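# Squeeze a hand grip trainer shut, hold, release

## Task

With a single hand, press the grip trainer's two handles toward each other until they can close no further, keep them fully closed for several seconds without easing off at any point, and then release them so the spring opens them again. When finished, the trainer must be standing upright on the table by itself; if it only stays in place because the robot is holding it, the goal is not met.

## Robot and tools

Robot: one six-joint arm carrying a right-handed five-finger hand. Frame: positions are reported in a scene frame whose origin lies on the table surface beneath the arm base. +z is up, and +y is to the left when facing along +x. Positions are in metres and orientation is a wxyz quaternion. The arm base may be slightly tilted, and the reported position gets less accurate at long reach.

Hand point: a spot fixed to the palm, 0.05 m in front of it, where the index pad meets the thumb tip in a pinch. Its local axes are: +z along the straightened fingers, +y pointing out of the palm, and +x across the palm toward the little finger. Straight fingers extend 0.06 to 0.07 m past the point along +z. Across the palm the hand extends 0.08 m on the little-finger side. On the thumb side it extends 0.02 m with the thumb turned in front of the palm, and up to 0.09 m otherwise. A wrist bracket on the little-finger side stands 0.03 m beyond the point along +y and 0.11 m across, and it can snag things. A whole-hand wrap fits objects 0.035 to 0.08 m thick, lying across the palm on the wrist side of the point. Turn the thumb before you reach the object.

The row: every motion uses one row of 14 numbers, each between -1 and 1, in this order: dx, dy, dz, rx, ry, rz, little, ring, middle, index, thumb_bend, thumb_turn, force_limit, speed.
- The first six are an offset, not a pose. They are expressed in the hand point's own axes and measured from the hand point pose in the most recent result that shows it. Before any such result, and for a second or later call within one reply, they are measured from wherever the robot is when the action begins. 1.0 equals 0.6 m or 180 degrees, and rx, ry, rz together form one rotation vector. Each row in a list uses that same base; offsets do not add up from row to row. All zeros sends the hand back to the base pose, so it does not act as a pause.
- Fingers (little, ring, middle, index) are absolute targets: +1 is straight and -1 is curled fully into the palm. thumb_bend: +1 straight, -1 fully bent. thumb_turn: +1 beside the palm, -1 in front of it facing the fingers. A pinch is roughly index -0.22, thumb_bend -0.75, thumb_turn -0.57.
- force_limit sets the fingertip load at which a closing motor halts. It runs linearly from about 0 N at -1 to 10 N at +1, or 15 N for the two thumb motors. It has no effect on opening.
- speed runs from nearly stopped at -1 to full at +1, where a complete finger stroke takes 0.6 s. Close at -0.9 or slower for a gentle grip, because fast fingers overshoot the limit.

Tools:
- execute_actions: takes {"actions": [...]} and an optional "pictures" boolean. An empty list only reports the state. One action holds "rows" (1 to 15 rows) and "steps" (at most 15, each 1/30 s, default 15). If there are fewer rows than steps, the last row repeats. A wait is {"steps": n} with n up to 300, counted from the previous result, and your reply time is part of it. A refused call sends nothing.
- move: "target" is one 14-number row, with offsets based as above. The hand follows a straight path to it at "speed", which runs from 0.002 to 0.5 m/s (default 0.25); turning is capped at twice that in rad/s. A path lasts 0.5 to 10 s and stops short if it needs longer. It ignores obstacles, may stray from the path and may overshoot the speed. The hand numbers are sent at the start. Optional "stop_force" (9 to 40 N, not allowed in the first 0.2 s) ends the path when the wrist sensor sees that much extra resistance along the direction of travel; the hand then backs up two steps and holds. The pressure can briefly exceed that value. Do not rely on it during rotations, and leave it out when pulling away from a contact. The result line "move:" reports done, off_target, moving, held, fault or contact, the distance left to the target, and limits=paced (pose clipped) or limits=held (steps blocked).
- wait: "seconds" from 0 to 10. It sends nothing new.
- zoom_image: "camera" is cam_low (896x504) or cam_wrist (616x616 fisheye), and "region" is [x0, y0, x1, y1] in pixels from the top-left corner, at most 504 by 504.
- show_instructions: shows the reference image. It takes no arguments.
- finished_scene: "scene" is the number of the scene you are ending. It cannot be undone.

Motion control: at each step, the commanded pose is clipped to within 100 mm and 16 degrees of the measured pose. Commands are smoothed and lag about 0.17 s. After an action ends, the arm continues only as far as the last clipped pose, so read the reported pose and command the remainder. The "Hand target" line shows where the controller is heading. A "pose unreachable" line or HELD marks steps that the clearance check changed or blocked.

Finger motors: a motor starts only when its target changes by 0.01 or more. It then runs until it reaches the target or, while closing, until the load hits force_limit, and then it locks. The lock resists at least 15 N; a bigger force can shove the finger, and it stays where it was pushed. A locked finger does not chase an object that gives way. To squeeze harder, raise force_limit and send a target more closed than hand_measured. To release, send a target more open than hand_measured. Repeating the same numbers keeps the grip. Result fields hand_measured, hand_stopped_by (moving, target, force, stalled, fault) and hand_load_n (positive means being pushed open) each list six values in row order. Falling loads mean the grip was lost. Use them, along with the cameras, to confirm that the trainer stays fully closed during the hold.

Wrist force and torque are given in the hand's own axes. They include noise (about 2.4 N), an offset of up to 4 N, and saturate near 50 N.

Things to avoid: joint torque reaching its load limit (141 N m for pan, lift and elbow; 26.3 N m for each wrist joint) or any external force of 150 N. Either one triggers a 10 s stop that skips the rest of the call. Because the arm is stiff, even a small overshoot into a firm surface can cause this, so approach slowly, ideally using stop_force. Long holds heat the motors: a warning appears at 70 °C and the brakes lock at 85 °C. Do not drop, slam or knock anything, and never push the trainer off the table. Leave it upright and free of the hand before finishing.

Each tool is called after "Request:" by a JSON object that holds its "name" and its "arguments".

Reference images:

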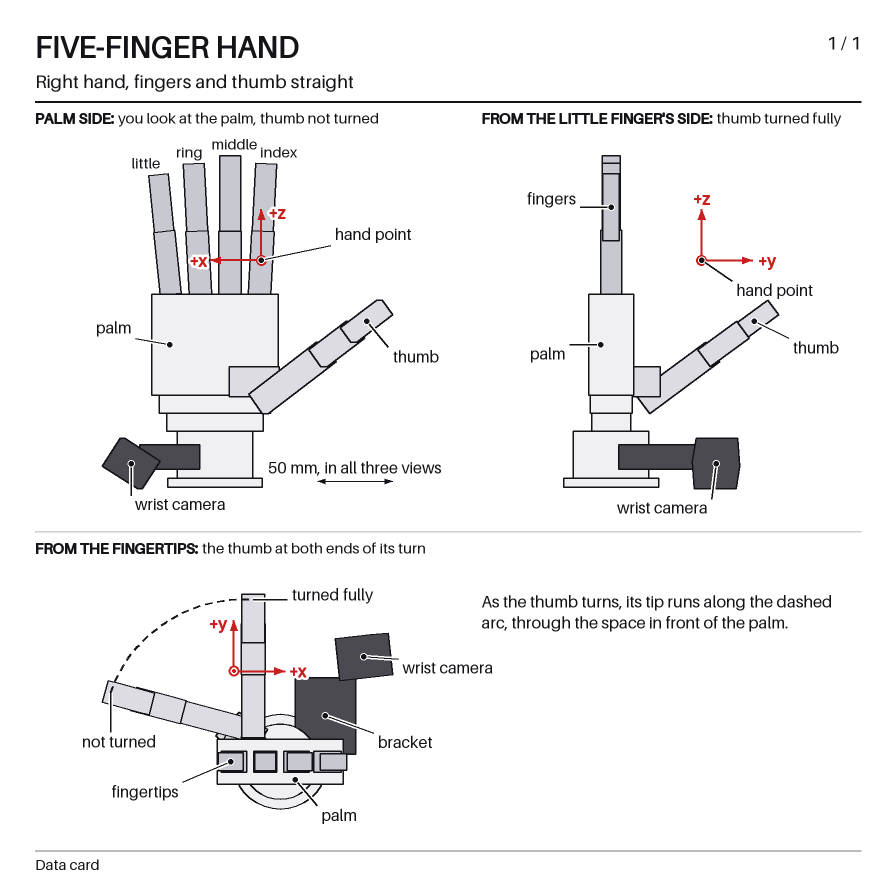

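## Session

Request:
{"name": "execute_actions", "arguments": {"actions": []}}

Scene clock: 0.00 s of 4800.00 s.
end_effector_position=(+0.6597, +0.4501, +0.2308) hand_measured=(+1.000, +1.000, +1.000, +1.000, +1.000, +1.000) hand_load_n=(+0.0, +0.0, +0.0, +0.0, +0.0, +0.0) hand_stopped_by=(target, target, target, target, target, target) hand_force_limit=0.00 hand_speed=-0.80 end_effector_quat_wxyz=(+0.611, +0.421, +0.667, +0.065) end_effector_velocity=(-0.000, +0.000, +0.001) end_effector_angular_velocity=(-0.001, +0.000, +0.001)
Joint positions: [ 0.837 -0.613  0.903  0.337  2.639 -0.316]
Joint velocities: [ 0.    -0.001 -0.     0.001 -0.    -0.001]
Motor temperatures (°C, as the motors report them): [27 29 30 31 32 34]
Wrist force (N, on the end effector, along its own x y z axes, offset not removed): no reading
Wrist torque (N m, same axes, about the end effector's origin, offset not removed): no reading
Hand target: +0.660, +0.450, +0.231; +0.611, +0.421, +0.667, +0.065

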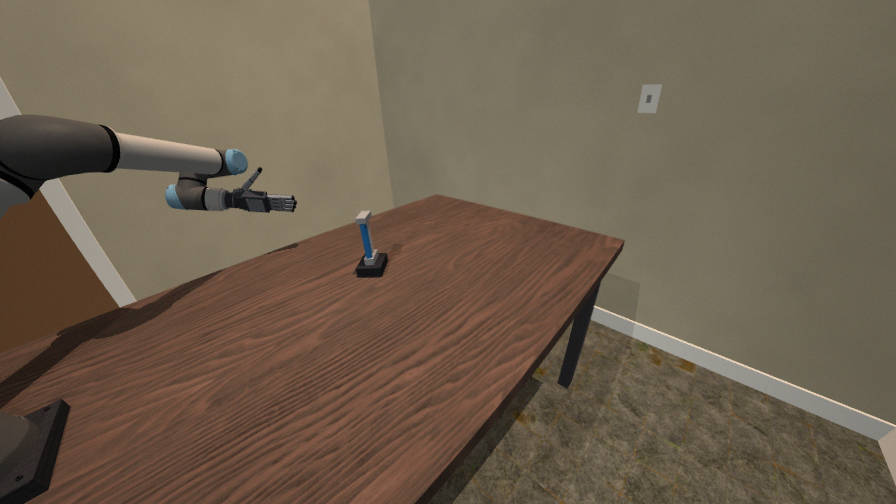

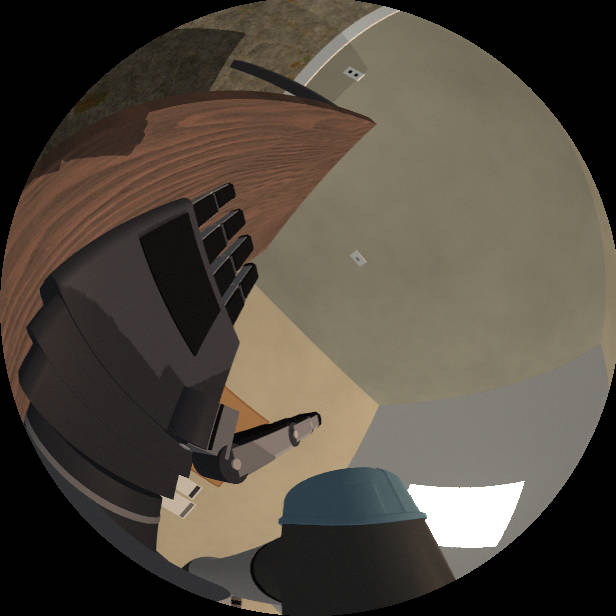

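Request:
{"name": "zoom_image", "arguments": {"camera": "cam_low", "region": [320, 195, 420, 290]}}

Region (320, 195, 420, 290) of cam_low's 896x504 image, scaled by 5.040, with more detail than that image has; it fills the top 479 rows of this view, and the rest is white.

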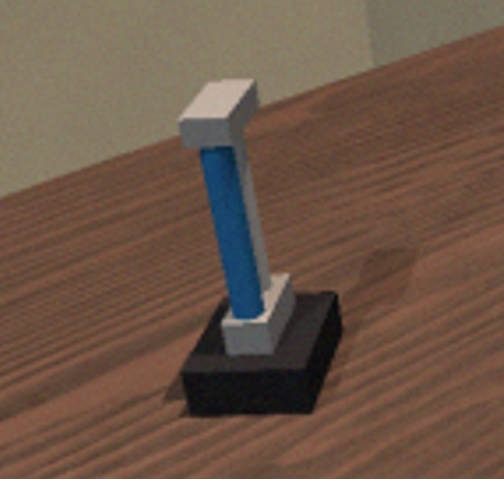

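Request:
{"name": "move", "arguments": {"target": [-0.432,-0.657,0.204,-0.1656,-0.0261,-0.2261,1,1,1,1,1,-1,0,1], "speed": 0.3}}

Request:
{"name": "zoom_image", "arguments": {"camera": "cam_wrist", "region": [150, 100, 450, 400]}}

Scene clock: 49.93 s of 4800.00 s.
end_effector_position=(+0.5502, -0.0201, +0.1612) hand_measured=(+1.000, +1.000, +1.000, +1.000, +1.000, -1.000) hand_load_n=(+0.0, +0.0, +0.0, +0.0, +0.0, +0.0) hand_stopped_by=(target, target, target, target, target, target) hand_force_limit=0.00 hand_speed=1.00 end_effector_quat_wxyz=(+0.707, +0.000, +0.707, -0.001) end_effector_velocity=(+0.001, -0.000, -0.000) end_effector_angular_velocity=(-0.001, +0.001, +0.016)
Joint positions: [-0.573 -1.212  2.422 -1.175  0.864 -1.559]
Joint velocities: [-0.008  0.005 -0.008  0.004 -0.024 -0.001]
Motor temperatures (°C, as the motors report them): [27 29 30 31 32 34]
Wrist force (N, on the end effector, along its own x y z axes, offset not removed): [-0.6 -0.8 0.9]
Wrist torque (N m, same axes, about the end effector's origin, offset not removed): [-0.25 0.03 0.05]
Hand target: +0.550, -0.020, +0.161; +0.707, -0.001, +0.707, -0.000
Off the commanded pose: 0.000 m, 0 deg.
After step 90, 44.50 s passed at rest.
move: done
camera_calibration (this result's frames):
cam_wrist: T_world_to_cam=[[0.0332564, 0.993495, 0.108912, -0.0120556], [-0.568309, -0.0708427, 0.81976, 0.175403], [0.822143, -0.089158, 0.562256, -0.418655], [0, 0, 0, 1]] pos_world=[0.444278, -0.0129232, 0.092916]

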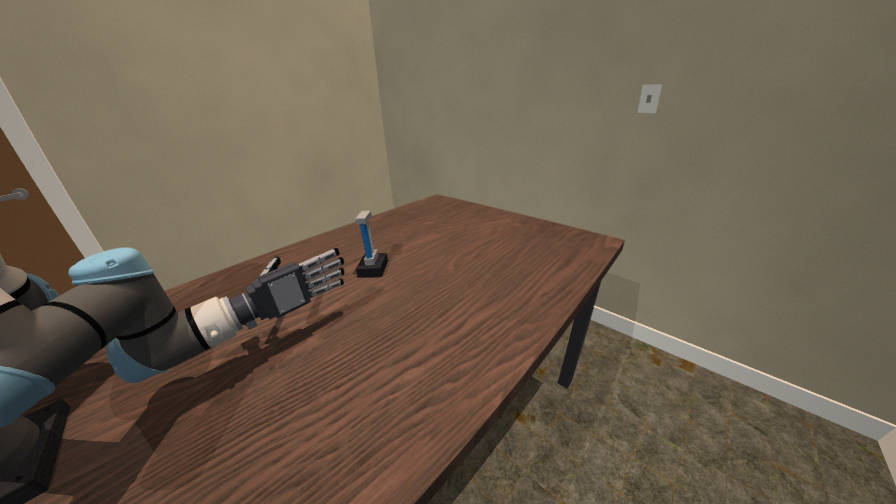

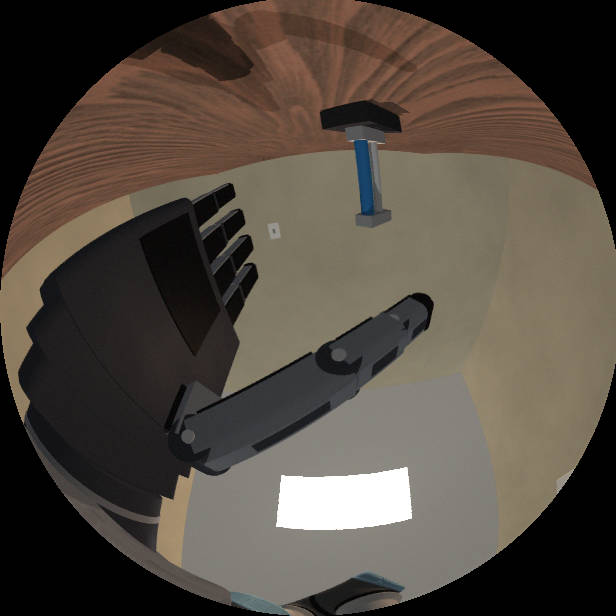

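Region (150, 100, 450, 400) of cam_wrist's 616x616 image, scaled by 1.680, with more detail than that image has.

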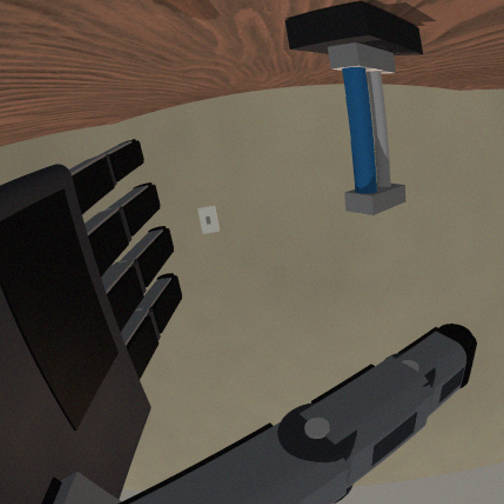

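Request:
{"name": "move", "arguments": {"target": [0.0437,0.2133,0.1517,0.1111,0,0,1,1,1,1,1,-1,0,1]}}

Request:
{"name": "move", "arguments": {"target": [0,0,0.2,0,0,0,1,1,1,1,1,-1,0,1], "speed": 0.1}}

Scene clock: 75.40 s of 4800.00 s.
end_effector_position=(+0.6412, +0.1081, +0.1351) hand_measured=(+1.000, +1.000, +1.000, +1.000, +1.000, -1.000) hand_load_n=(+0.0, +0.0, +0.0, +0.0, +0.0, +0.0) hand_stopped_by=(target, target, target, target, target, target) hand_force_limit=0.00 hand_speed=1.00 end_effector_quat_wxyz=(+0.697, +0.122, +0.696, -0.123) end_effector_velocity=(+0.002, +0.001, -0.000) end_effector_angular_velocity=(+0.001, +0.000, -0.014)
Joint positions: [ 0.137 -1.024  2.144 -1.081  1.921 -1.534]
Joint velocities: [ 0.011  0.005 -0.012  0.009  0.025  0.002]
Motor temperatures (°C, as the motors report them): [27 29 30 31 32 34]
Wrist force (N, on the end effector, along its own x y z axes, offset not removed): [-0.7 -1.1 -0.9]
Wrist torque (N m, same axes, about the end effector's origin, offset not removed): [-0.11 0.09 0.07]
Hand target: +0.641, +0.108, +0.135; +0.697, +0.123, +0.696, -0.123
Off the commanded pose: 0.000 m, 0 deg.
After step 90, 21.03 s passed at rest.
move: done
camera_calibration (this result's frames):
cam_wrist: T_world_to_cam=[[0.369417, 0.922804, 0.109383, -0.347567], [-0.558662, 0.126482, 0.819695, 0.230142], [0.742582, -0.363917, 0.56226, -0.386618], [0, 0, 0, 1]] pos_world=[0.544064, 0.15093, 0.0667518]

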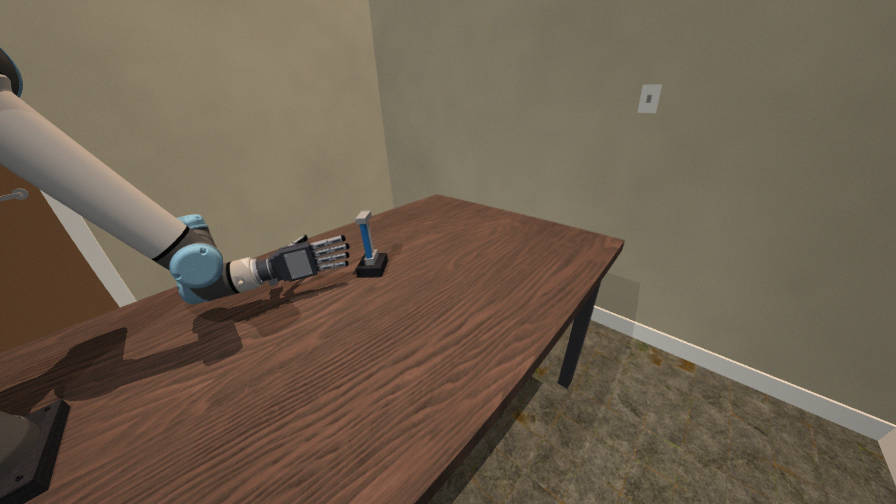

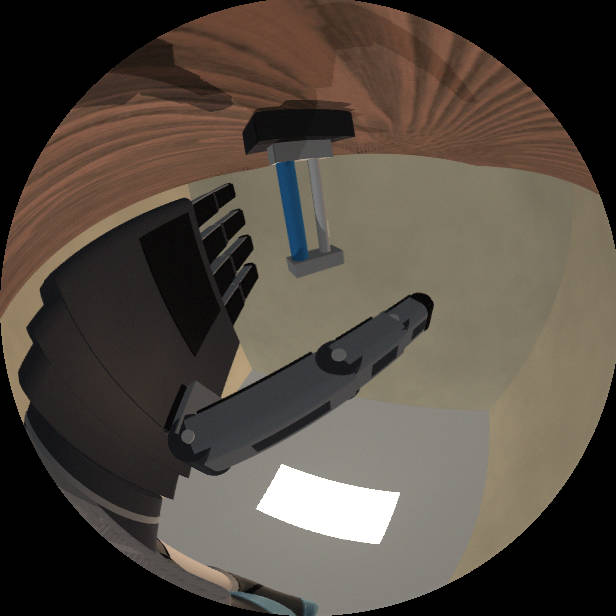

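Scene clock: 77.13 s of 4800.00 s.
end_effector_position=(+0.7537, +0.0671, +0.1350) hand_measured=(+1.000, +1.000, +1.000, +1.000, +1.000, -1.000) hand_load_n=(+0.0, +0.0, +0.0, +0.0, +0.0, +0.0) hand_stopped_by=(target, target, target, target, target, target) hand_force_limit=0.00 hand_speed=1.00 end_effector_quat_wxyz=(+0.697, +0.122, +0.696, -0.123) end_effector_velocity=(+0.002, -0.001, -0.001) end_effector_angular_velocity=(+0.001, +0.001, -0.000)
Joint positions: [ 0.054 -0.88   1.843 -0.925  1.838 -1.537]
Joint velocities: [-0.001  0.004 -0.007  0.004 -0.001  0.   ]
Motor temperatures (°C, as the motors report them): [27 29 30 31 32 34]
Wrist force (N, on the end effector, along its own x y z axes, offset not removed): [1.4 2.0 0.7]
Wrist torque (N m, same axes, about the end effector's origin, offset not removed): [0.35 -0.48 0.21]
Hand target: +0.754, +0.067, +0.135; +0.697, +0.122, +0.696, -0.123
Off the commanded pose: 0.000 m, 0 deg.
move: done
camera_calibration (this result's frames):
cam_wrist: T_world_to_cam=[[0.369412, 0.922812, 0.109331, -0.351342], [-0.558672, 0.12653, 0.819681, 0.298188], [0.742577, -0.36388, 0.56229, -0.485014], [0, 0, 0, 1]] pos_world=[0.65654, 0.110005, 0.0667125]

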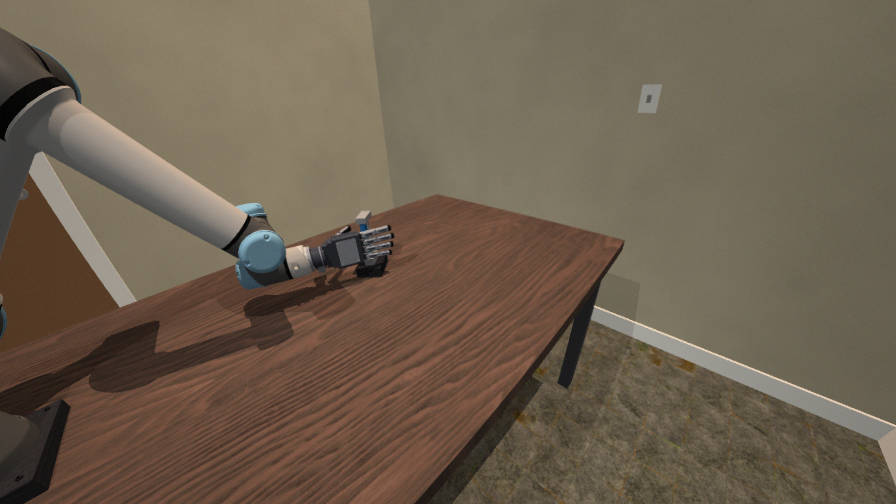

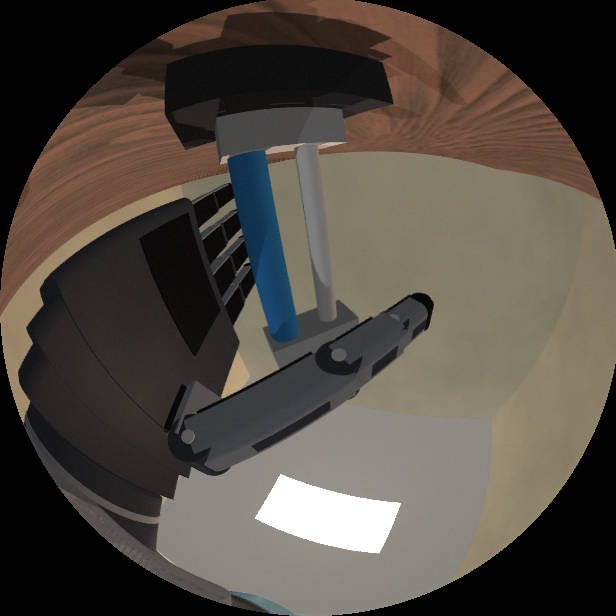

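Request:
{"name": "move", "arguments": {"target": [0,0.02,0.073,0,0,0,1,1,1,1,1,-1,0,1], "speed": 0.05}}

Request:
{"name": "move", "arguments": {"target": [0,0,0,0,0,0,-1,-1,-1,-1,1,-1,-0.4,-0.5]}}

Scene clock: 90.23 s of 4800.00 s.
end_effector_position=(+0.7987, +0.0634, +0.1350) hand_measured=(+1.000, +1.000, +1.000, +1.000, +1.000, -1.000) hand_load_n=(+0.0, +0.0, +0.0, +0.0, +0.0, +0.0) hand_stopped_by=(target, target, target, target, target, target) hand_force_limit=0.00 hand_speed=1.00 end_effector_quat_wxyz=(+0.697, +0.122, +0.696, -0.123) end_effector_velocity=(+0.002, +0.000, -0.001) end_effector_angular_velocity=(-0.000, +0.001, +0.001)
Joint positions: [ 0.054 -0.812  1.7   -0.85   1.838 -1.537]
Joint velocities: [ 0.001  0.004 -0.007  0.004 -0.    -0.   ]
Motor temperatures (°C, as the motors report them): [27 29 30 31 32 34]
Wrist force (N, on the end effector, along its own x y z axes, offset not removed): [-0.8 -1.5 -1.8]
Wrist torque (N m, same axes, about the end effector's origin, offset not removed): [0.23 0.18 -0.43]
Hand target: +0.799, +0.063, +0.135; +0.697, +0.122, +0.696, -0.123
Off the commanded pose: 0.000 m, 0 deg.
After step 90, 8.77 s passed at rest.
move: done
camera_calibration (this result's frames):
cam_wrist: T_world_to_cam=[[0.369447, 0.922797, 0.109335, -0.364574], [-0.558673, 0.12655, 0.819677, 0.323803], [0.742559, -0.36391, 0.562295, -0.51974], [0, 0, 0, 1]] pos_world=[0.701528, 0.106312, 0.0666939]

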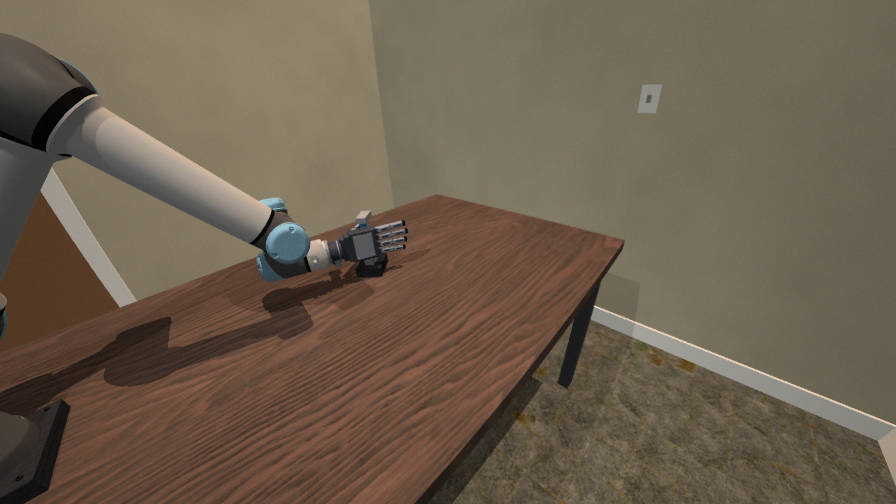

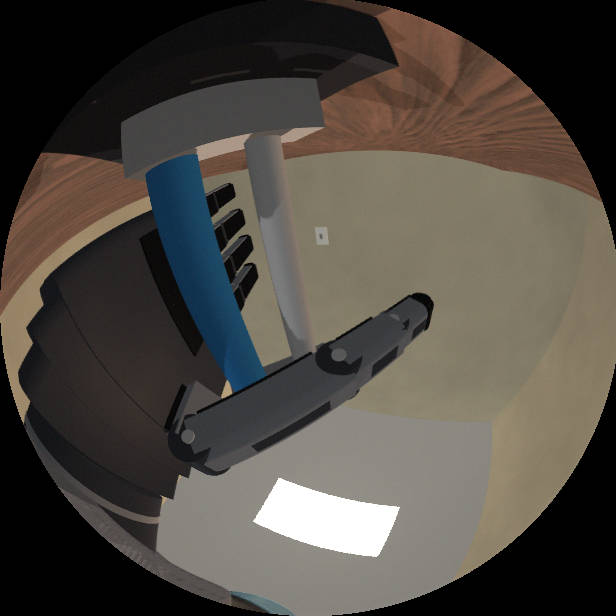

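Scene clock: 92.63 s of 4800.00 s.
end_effector_position=(+0.7987, +0.0634, +0.1351) hand_measured=(-0.774, -0.718, -0.746, -0.774, +1.000, -1.000) hand_load_n=(+2.5, +0.0, +0.0, +6.0, +0.0, +0.0) hand_stopped_by=(force, force, force, force, target, target) hand_force_limit=-0.40 hand_speed=-0.50 end_effector_quat_wxyz=(+0.697, +0.122, +0.696, -0.123) end_effector_velocity=(+0.000, +0.000, +0.000) end_effector_angular_velocity=(-0.001, +0.000, +0.000)
Joint positions: [ 0.054 -0.812  1.7   -0.85   1.838 -1.537]
Joint velocities: [ 0.     0.    -0.001  0.    -0.    -0.002]
Motor temperatures (°C, as the motors report them): [27 29 30 31 32 34]
Wrist force (N, on the end effector, along its own x y z axes, offset not removed): [-3.0 3.5 3.6]
Wrist torque (N m, same axes, about the end effector's origin, offset not removed): [0.48 0.25 -0.06]
Hand target: +0.799, +0.063, +0.135; +0.697, +0.122, +0.696, -0.123
Off the commanded pose: 0.000 m, 0 deg.
move: done
camera_calibration (this result's frames):
cam_wrist: T_world_to_cam=[[0.369446, 0.922794, 0.109363, -0.36458], [-0.558748, 0.126562, 0.819624, 0.323838], [0.742503, -0.363913, 0.562367, -0.519733], [0, 0, 0, 1]] pos_world=[0.701539, 0.10631, 0.0667273]

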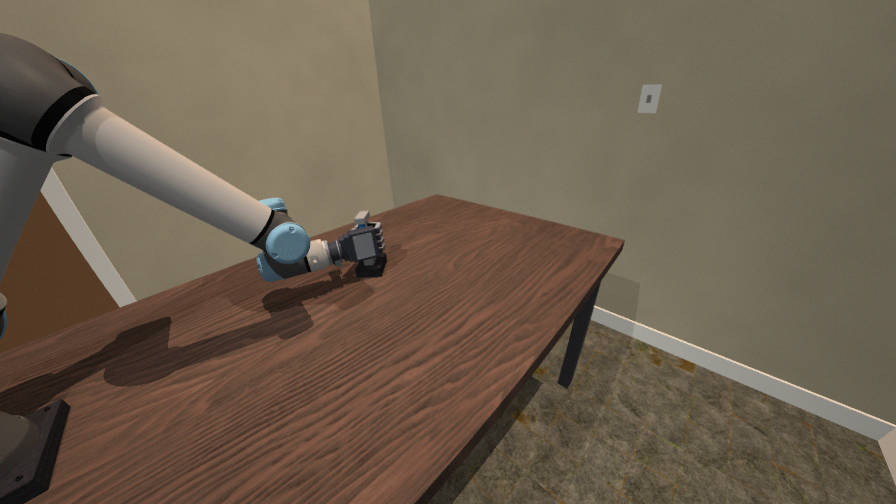

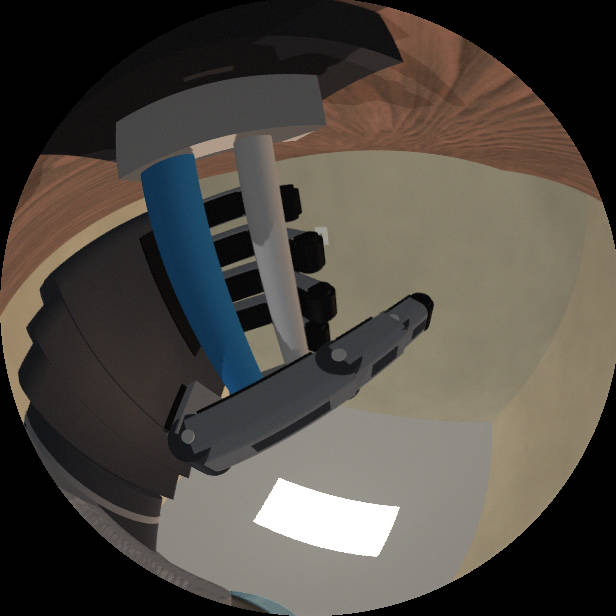

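Wrap looks good. Squeeze harder.

Request:
{"name": "move", "arguments": {"target": [0,0,0,0,0,0,-0.99,-0.99,-0.99,-0.99,1,-1,1,-0.8]}}

Scene clock: 98.87 s of 4800.00 s.
end_effector_position=(+0.7987, +0.0634, +0.1350) hand_measured=(-0.916, -0.904, -0.908, -0.848, +1.000, -1.000) hand_load_n=(+1.5, +10.0, +10.0, +0.0, +0.0, +0.0) hand_stopped_by=(force, force, force, force, target, target) hand_force_limit=1.00 hand_speed=-0.80 end_effector_quat_wxyz=(+0.697, +0.122, +0.696, -0.123) end_effector_velocity=(+0.000, +0.000, +0.000) end_effector_angular_velocity=(+0.000, -0.001, +0.001)
Joint positions: [ 0.054 -0.812  1.7   -0.85   1.838 -1.537]
Joint velocities: [ 0.     0.    -0.    -0.001 -0.     0.   ]
Motor temperatures (°C, as the motors report them): [27 29 30 31 32 34]
Wrist force (N, on the end effector, along its own x y z axes, offset not removed): [-0.5 -0.1 0.0]
Wrist torque (N m, same axes, about the end effector's origin, offset not removed): [0.04 0.03 -0.17]
Hand target: +0.799, +0.063, +0.135; +0.697, +0.122, +0.696, -0.123
Off the commanded pose: 0.000 m, 0 deg.
After step 90, 2.40 s passed at rest.
move: done
camera_calibration (this result's frames):
cam_wrist: T_world_to_cam=[[0.369449, 0.922796, 0.109334, -0.364574], [-0.558669, 0.126551, 0.819679, 0.323801], [0.742561, -0.363912, 0.562292, -0.519738], [0, 0, 0, 1]] pos_world=[0.701526, 0.106311, 0.0666922]

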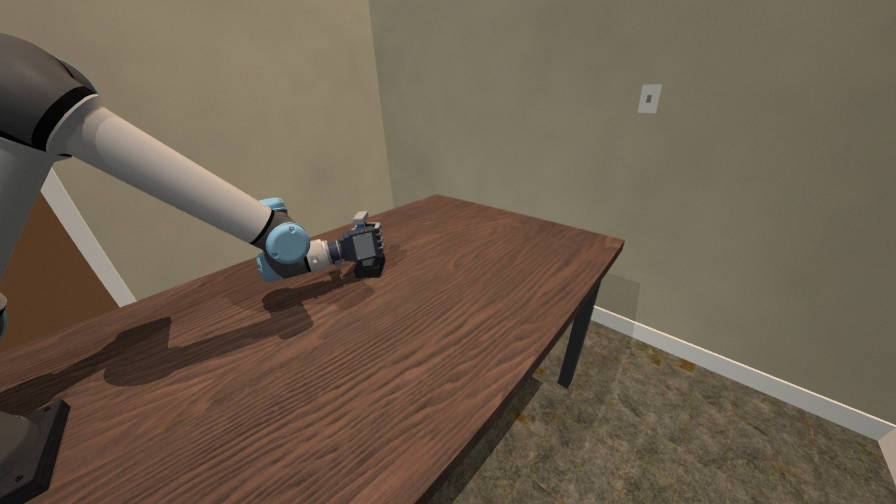

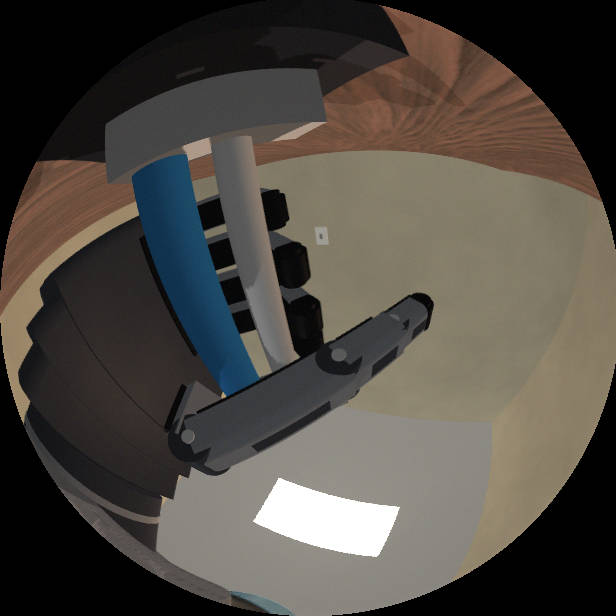

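Ratchet again.

Request:
{"name": "move", "arguments": {"target": [0,0,0,0,0,0,-1,-1,-1,-1,1,-1,1,-0.9]}}

Request:
{"name": "move", "arguments": {"target": [0,0,0,0,0,0,-0.99,-0.99,-0.99,-0.99,1,-1,1,-0.9]}}

Scene clock: 103.70 s of 4800.00 s.
end_effector_position=(+0.7987, +0.0634, +0.1351) hand_measured=(-0.948, -0.904, -0.910, -0.928, +1.000, -1.000) hand_load_n=(+7.5, +3.0, +3.0, +10.5, +0.0, +0.0) hand_stopped_by=(force, force, force, force, target, target) hand_force_limit=1.00 hand_speed=-0.90 end_effector_quat_wxyz=(+0.697, +0.122, +0.696, -0.123) end_effector_velocity=(+0.000, +0.000, +0.000) end_effector_angular_velocity=(+0.001, -0.001, +0.000)
Joint positions: [ 0.054 -0.812  1.7   -0.85   1.838 -1.537]
Joint velocities: [ 0.    -0.    -0.     0.     0.     0.001]
Motor temperatures (°C, as the motors report them): [27 29 30 31 32 34]
Wrist force (N, on the end effector, along its own x y z axes, offset not removed): [-1.0 1.3 3.5]
Wrist torque (N m, same axes, about the end effector's origin, offset not removed): [0.01 0.10 -0.19]
Hand target: +0.799, +0.063, +0.135; +0.697, +0.122, +0.696, -0.123
Off the commanded pose: 0.000 m, 0 deg.
After step 90, 1.10 s passed at rest.
move: done
camera_calibration (this result's frames):
cam_wrist: T_world_to_cam=[[0.36945, 0.922793, 0.109359, -0.36458], [-0.558736, 0.126562, 0.819631, 0.323836], [0.74251, -0.363915, 0.562357, -0.51973], [0, 0, 0, 1]] pos_world=[0.701537, 0.106309, 0.0667179]

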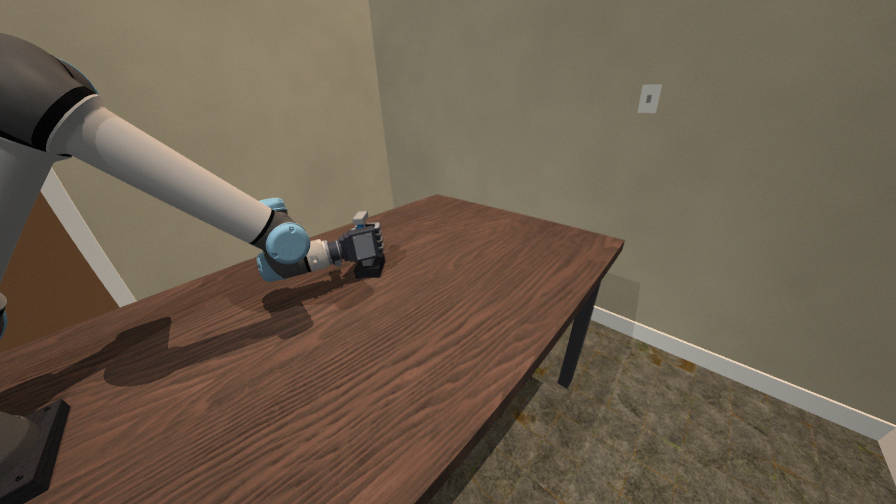

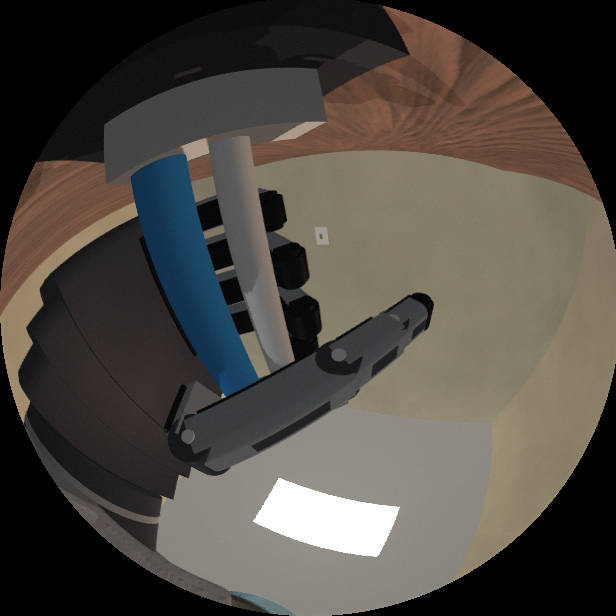

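Scene clock: 104.20 s of 4800.00 s.
end_effector_position=(+0.7987, +0.0634, +0.1351) hand_measured=(-0.972, -0.942, -0.944, -0.928, +1.000, -1.000) hand_load_n=(+7.0, +11.0, +9.0, +0.0, +0.0, +0.0) hand_stopped_by=(force, force, force, force, target, target) hand_force_limit=1.00 hand_speed=-0.90 end_effector_quat_wxyz=(+0.697, +0.122, +0.696, -0.123) end_effector_velocity=(+0.000, +0.000, +0.001) end_effector_angular_velocity=(+0.000, -0.001, +0.000)
Joint positions: [ 0.054 -0.812  1.7   -0.85   1.838 -1.537]
Joint velocities: [ 0.    -0.    -0.001 -0.     0.     0.   ]
Motor temperatures (°C, as the motors report them): [27 29 30 31 32 34]
Wrist force (N, on the end effector, along its own x y z axes, offset not removed): [-3.1 -0.9 4.6]
Wrist torque (N m, same axes, about the end effector's origin, offset not removed): [-0.18 0.43 -0.35]
Hand target: +0.799, +0.063, +0.135; +0.697, +0.122, +0.696, -0.123
Off the commanded pose: 0.000 m, 0 deg.
move: done
camera_calibration (this result's frames):
cam_wrist: T_world_to_cam=[[0.369449, 0.922794, 0.109359, -0.36458], [-0.558737, 0.126562, 0.819631, 0.323836], [0.74251, -0.363915, 0.562357, -0.51973], [0, 0, 0, 1]] pos_world=[0.701537, 0.106309, 0.066718]

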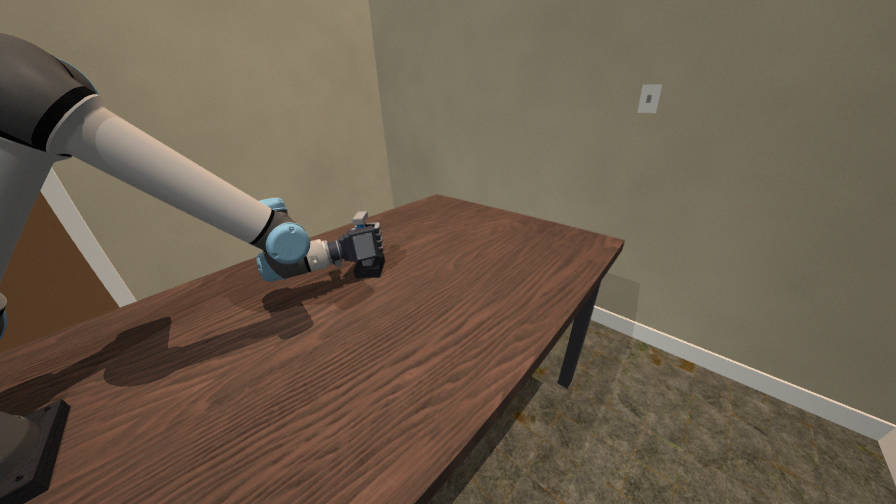

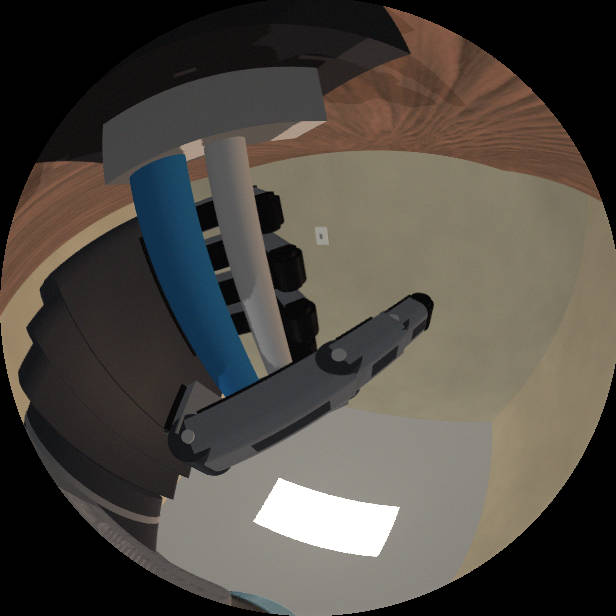

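Request:
{"name": "move", "arguments": {"target": [0,0,0,0,0,0,-1,-1,-1,-1,1,-1,1,-0.9]}}

Request:
{"name": "move", "arguments": {"target": [0,0,0,0,0,0,-0.99,-0.99,-0.99,-0.99,1,-1,1,-0.9]}}

Request:
{"name": "move", "arguments": {"target": [0,0,0,0,0,0,-1,-1,-1,-1,1,-1,1,-0.9]}}

Scene clock: 109.90 s of 4800.00 s.
end_effector_position=(+0.7987, +0.0634, +0.1351) hand_measured=(-0.992, -0.944, -0.958, -0.966, +1.000, -1.000) hand_load_n=(+9.0, +4.0, +8.0, +10.5, +0.0, +0.0) hand_stopped_by=(force, force, force, force, target, target) hand_force_limit=1.00 hand_speed=-0.90 end_effector_quat_wxyz=(+0.697, +0.122, +0.696, -0.123) end_effector_velocity=(-0.000, +0.000, -0.001) end_effector_angular_velocity=(+0.000, +0.002, +0.000)
Joint positions: [ 0.054 -0.812  1.7   -0.85   1.838 -1.537]
Joint velocities: [ 0.     0.001  0.001  0.     0.    -0.   ]
Motor temperatures (°C, as the motors report them): [27 29 30 31 32 34]
Wrist force (N, on the end effector, along its own x y z axes, offset not removed): [0.8 1.2 -1.5]
Wrist torque (N m, same axes, about the end effector's origin, offset not removed): [0.44 0.01 -0.21]
Hand target: +0.799, +0.063, +0.135; +0.697, +0.122, +0.696, -0.123
Off the commanded pose: 0.000 m, 0 deg.
After step 90, 2.00 s passed at rest.
move: done
camera_calibration (this result's frames):
cam_wrist: T_world_to_cam=[[0.369449, 0.922794, 0.109359, -0.36458], [-0.558737, 0.126562, 0.819631, 0.323836], [0.74251, -0.363915, 0.562357, -0.51973], [0, 0, 0, 1]] pos_world=[0.701537, 0.106309, 0.066718]

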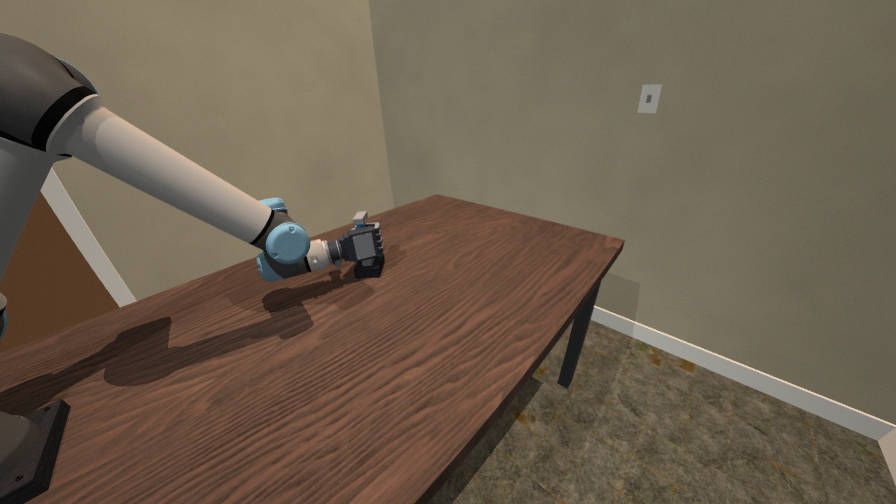

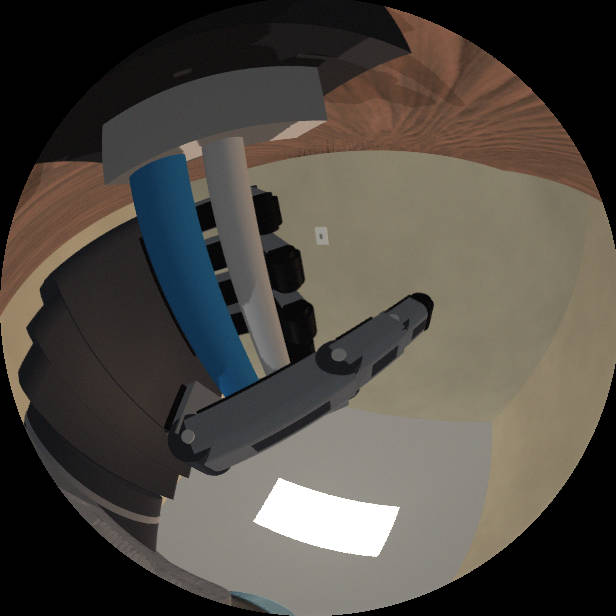

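Scene clock: 110.40 s of 4800.00 s.
end_effector_position=(+0.7987, +0.0634, +0.1351) hand_measured=(-0.988, -0.958, -0.964, -0.966, +1.000, -1.000) hand_load_n=(+7.0, +10.0, +9.5, +9.0, +0.0, +0.0) hand_stopped_by=(target, force, force, force, target, target) hand_force_limit=1.00 hand_speed=-0.90 end_effector_quat_wxyz=(+0.697, +0.122, +0.696, -0.123) end_effector_velocity=(-0.000, -0.000, -0.000) end_effector_angular_velocity=(-0.000, +0.000, -0.000)
Joint positions: [ 0.054 -0.812  1.7   -0.85   1.838 -1.537]
Joint velocities: [-0. -0.  0.  0.  0. -0.]
Motor temperatures (°C, as the motors report them): [27 29 30 31 32 34]
Wrist force (N, on the end effector, along its own x y z axes, offset not removed): [0.8 1.3 3.8]
Wrist torque (N m, same axes, about the end effector's origin, offset not removed): [0.23 0.04 -0.03]
Hand target: +0.799, +0.063, +0.135; +0.697, +0.122, +0.696, -0.123
Off the commanded pose: 0.000 m, 0 deg.
move: done
camera_calibration (this result's frames):
cam_wrist: T_world_to_cam=[[0.369449, 0.922794, 0.109359, -0.36458], [-0.558736, 0.126562, 0.819631, 0.323836], [0.74251, -0.363915, 0.562357, -0.51973], [0, 0, 0, 1]] pos_world=[0.701537, 0.106309, 0.0667178]

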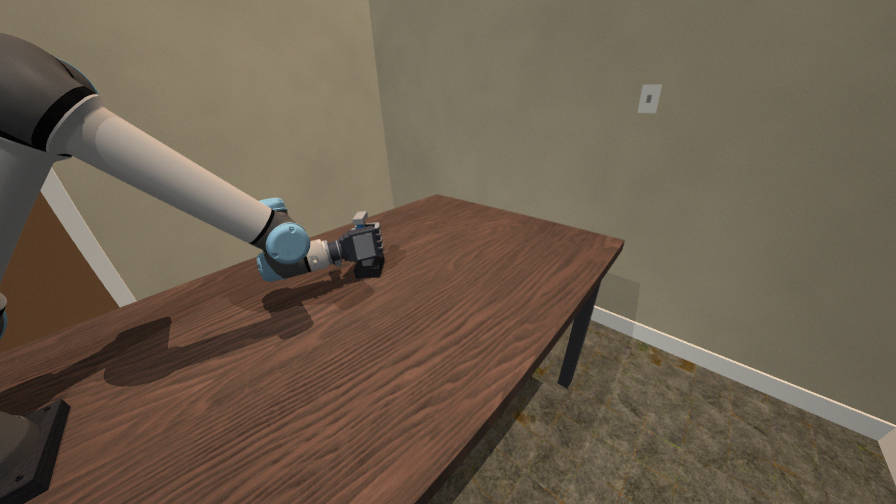

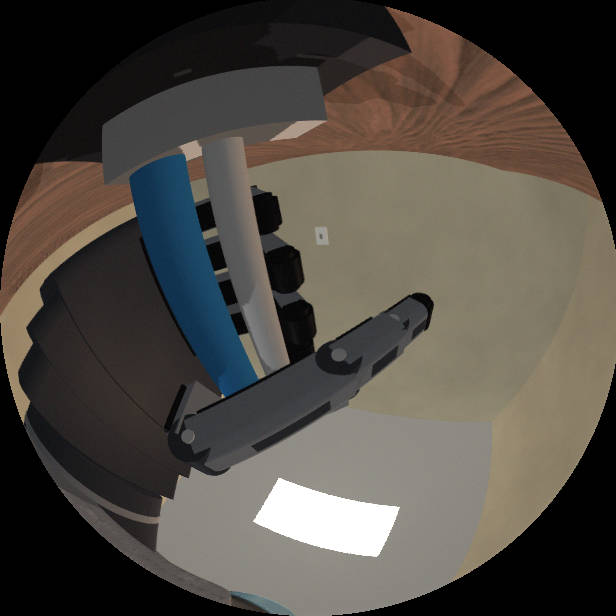

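Scene clock: 110.90 s of 4800.00 s.
end_effector_position=(+0.7987, +0.0634, +0.1351) hand_measured=(-0.996, -0.960, -0.964, -0.974, +1.000, -1.000) hand_load_n=(+9.5, +10.0, +9.0, +11.0, +0.0, +0.0) hand_stopped_by=(target, force, force, force, target, target) hand_force_limit=1.00 hand_speed=-0.90 end_effector_quat_wxyz=(+0.697, +0.122, +0.696, -0.123) end_effector_velocity=(+0.000, -0.000, -0.000) end_effector_angular_velocity=(-0.000, +0.000, -0.000)
Joint positions: [ 0.054 -0.812  1.7   -0.85   1.838 -1.537]
Joint velocities: [-0.  0. -0.  0.  0. -0.]
Motor temperatures (°C, as the motors report them): [27 29 30 31 32 34]
Wrist force (N, on the end effector, along its own x y z axes, offset not removed): [1.2 0.2 -3.3]
Wrist torque (N m, same axes, about the end effector's origin, offset not removed): [0.20 -0.05 -0.04]
Hand target: +0.799, +0.063, +0.135; +0.697, +0.122, +0.696, -0.123
Off the commanded pose: 0.000 m, 0 deg.
move: done
camera_calibration (this result's frames):
cam_wrist: T_world_to_cam=[[0.369449, 0.922793, 0.109359, -0.36458], [-0.558737, 0.126562, 0.819631, 0.323836], [0.74251, -0.363915, 0.562357, -0.51973], [0, 0, 0, 1]] pos_world=[0.701537, 0.106309, 0.0667179]

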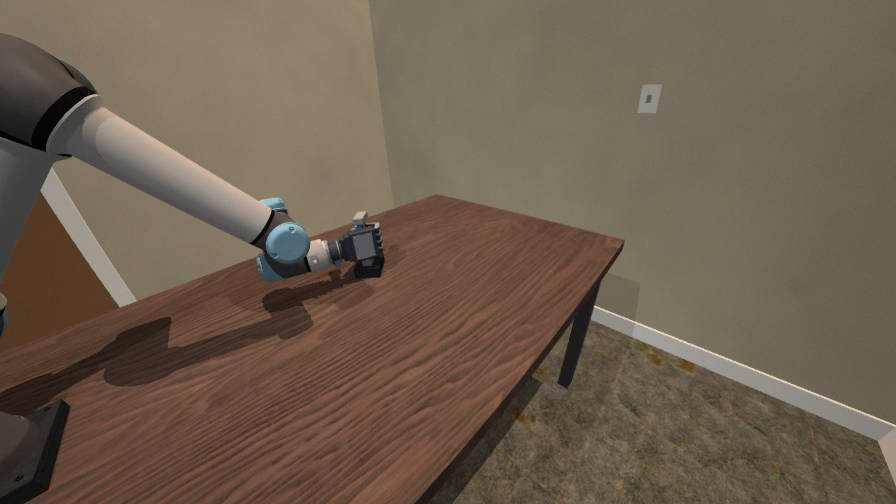

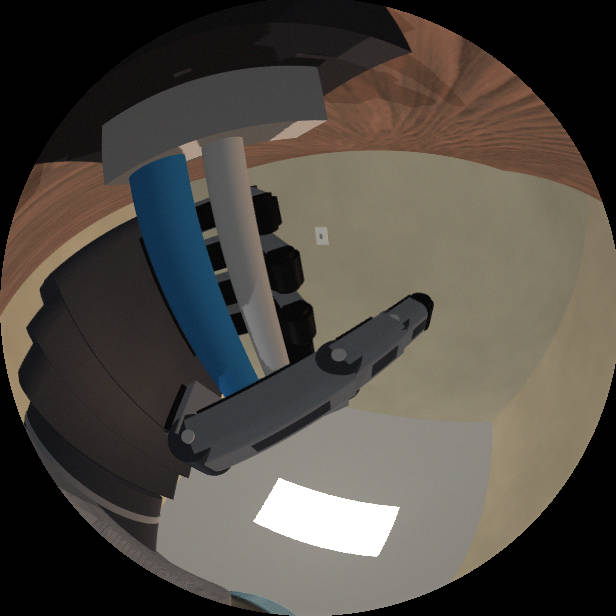

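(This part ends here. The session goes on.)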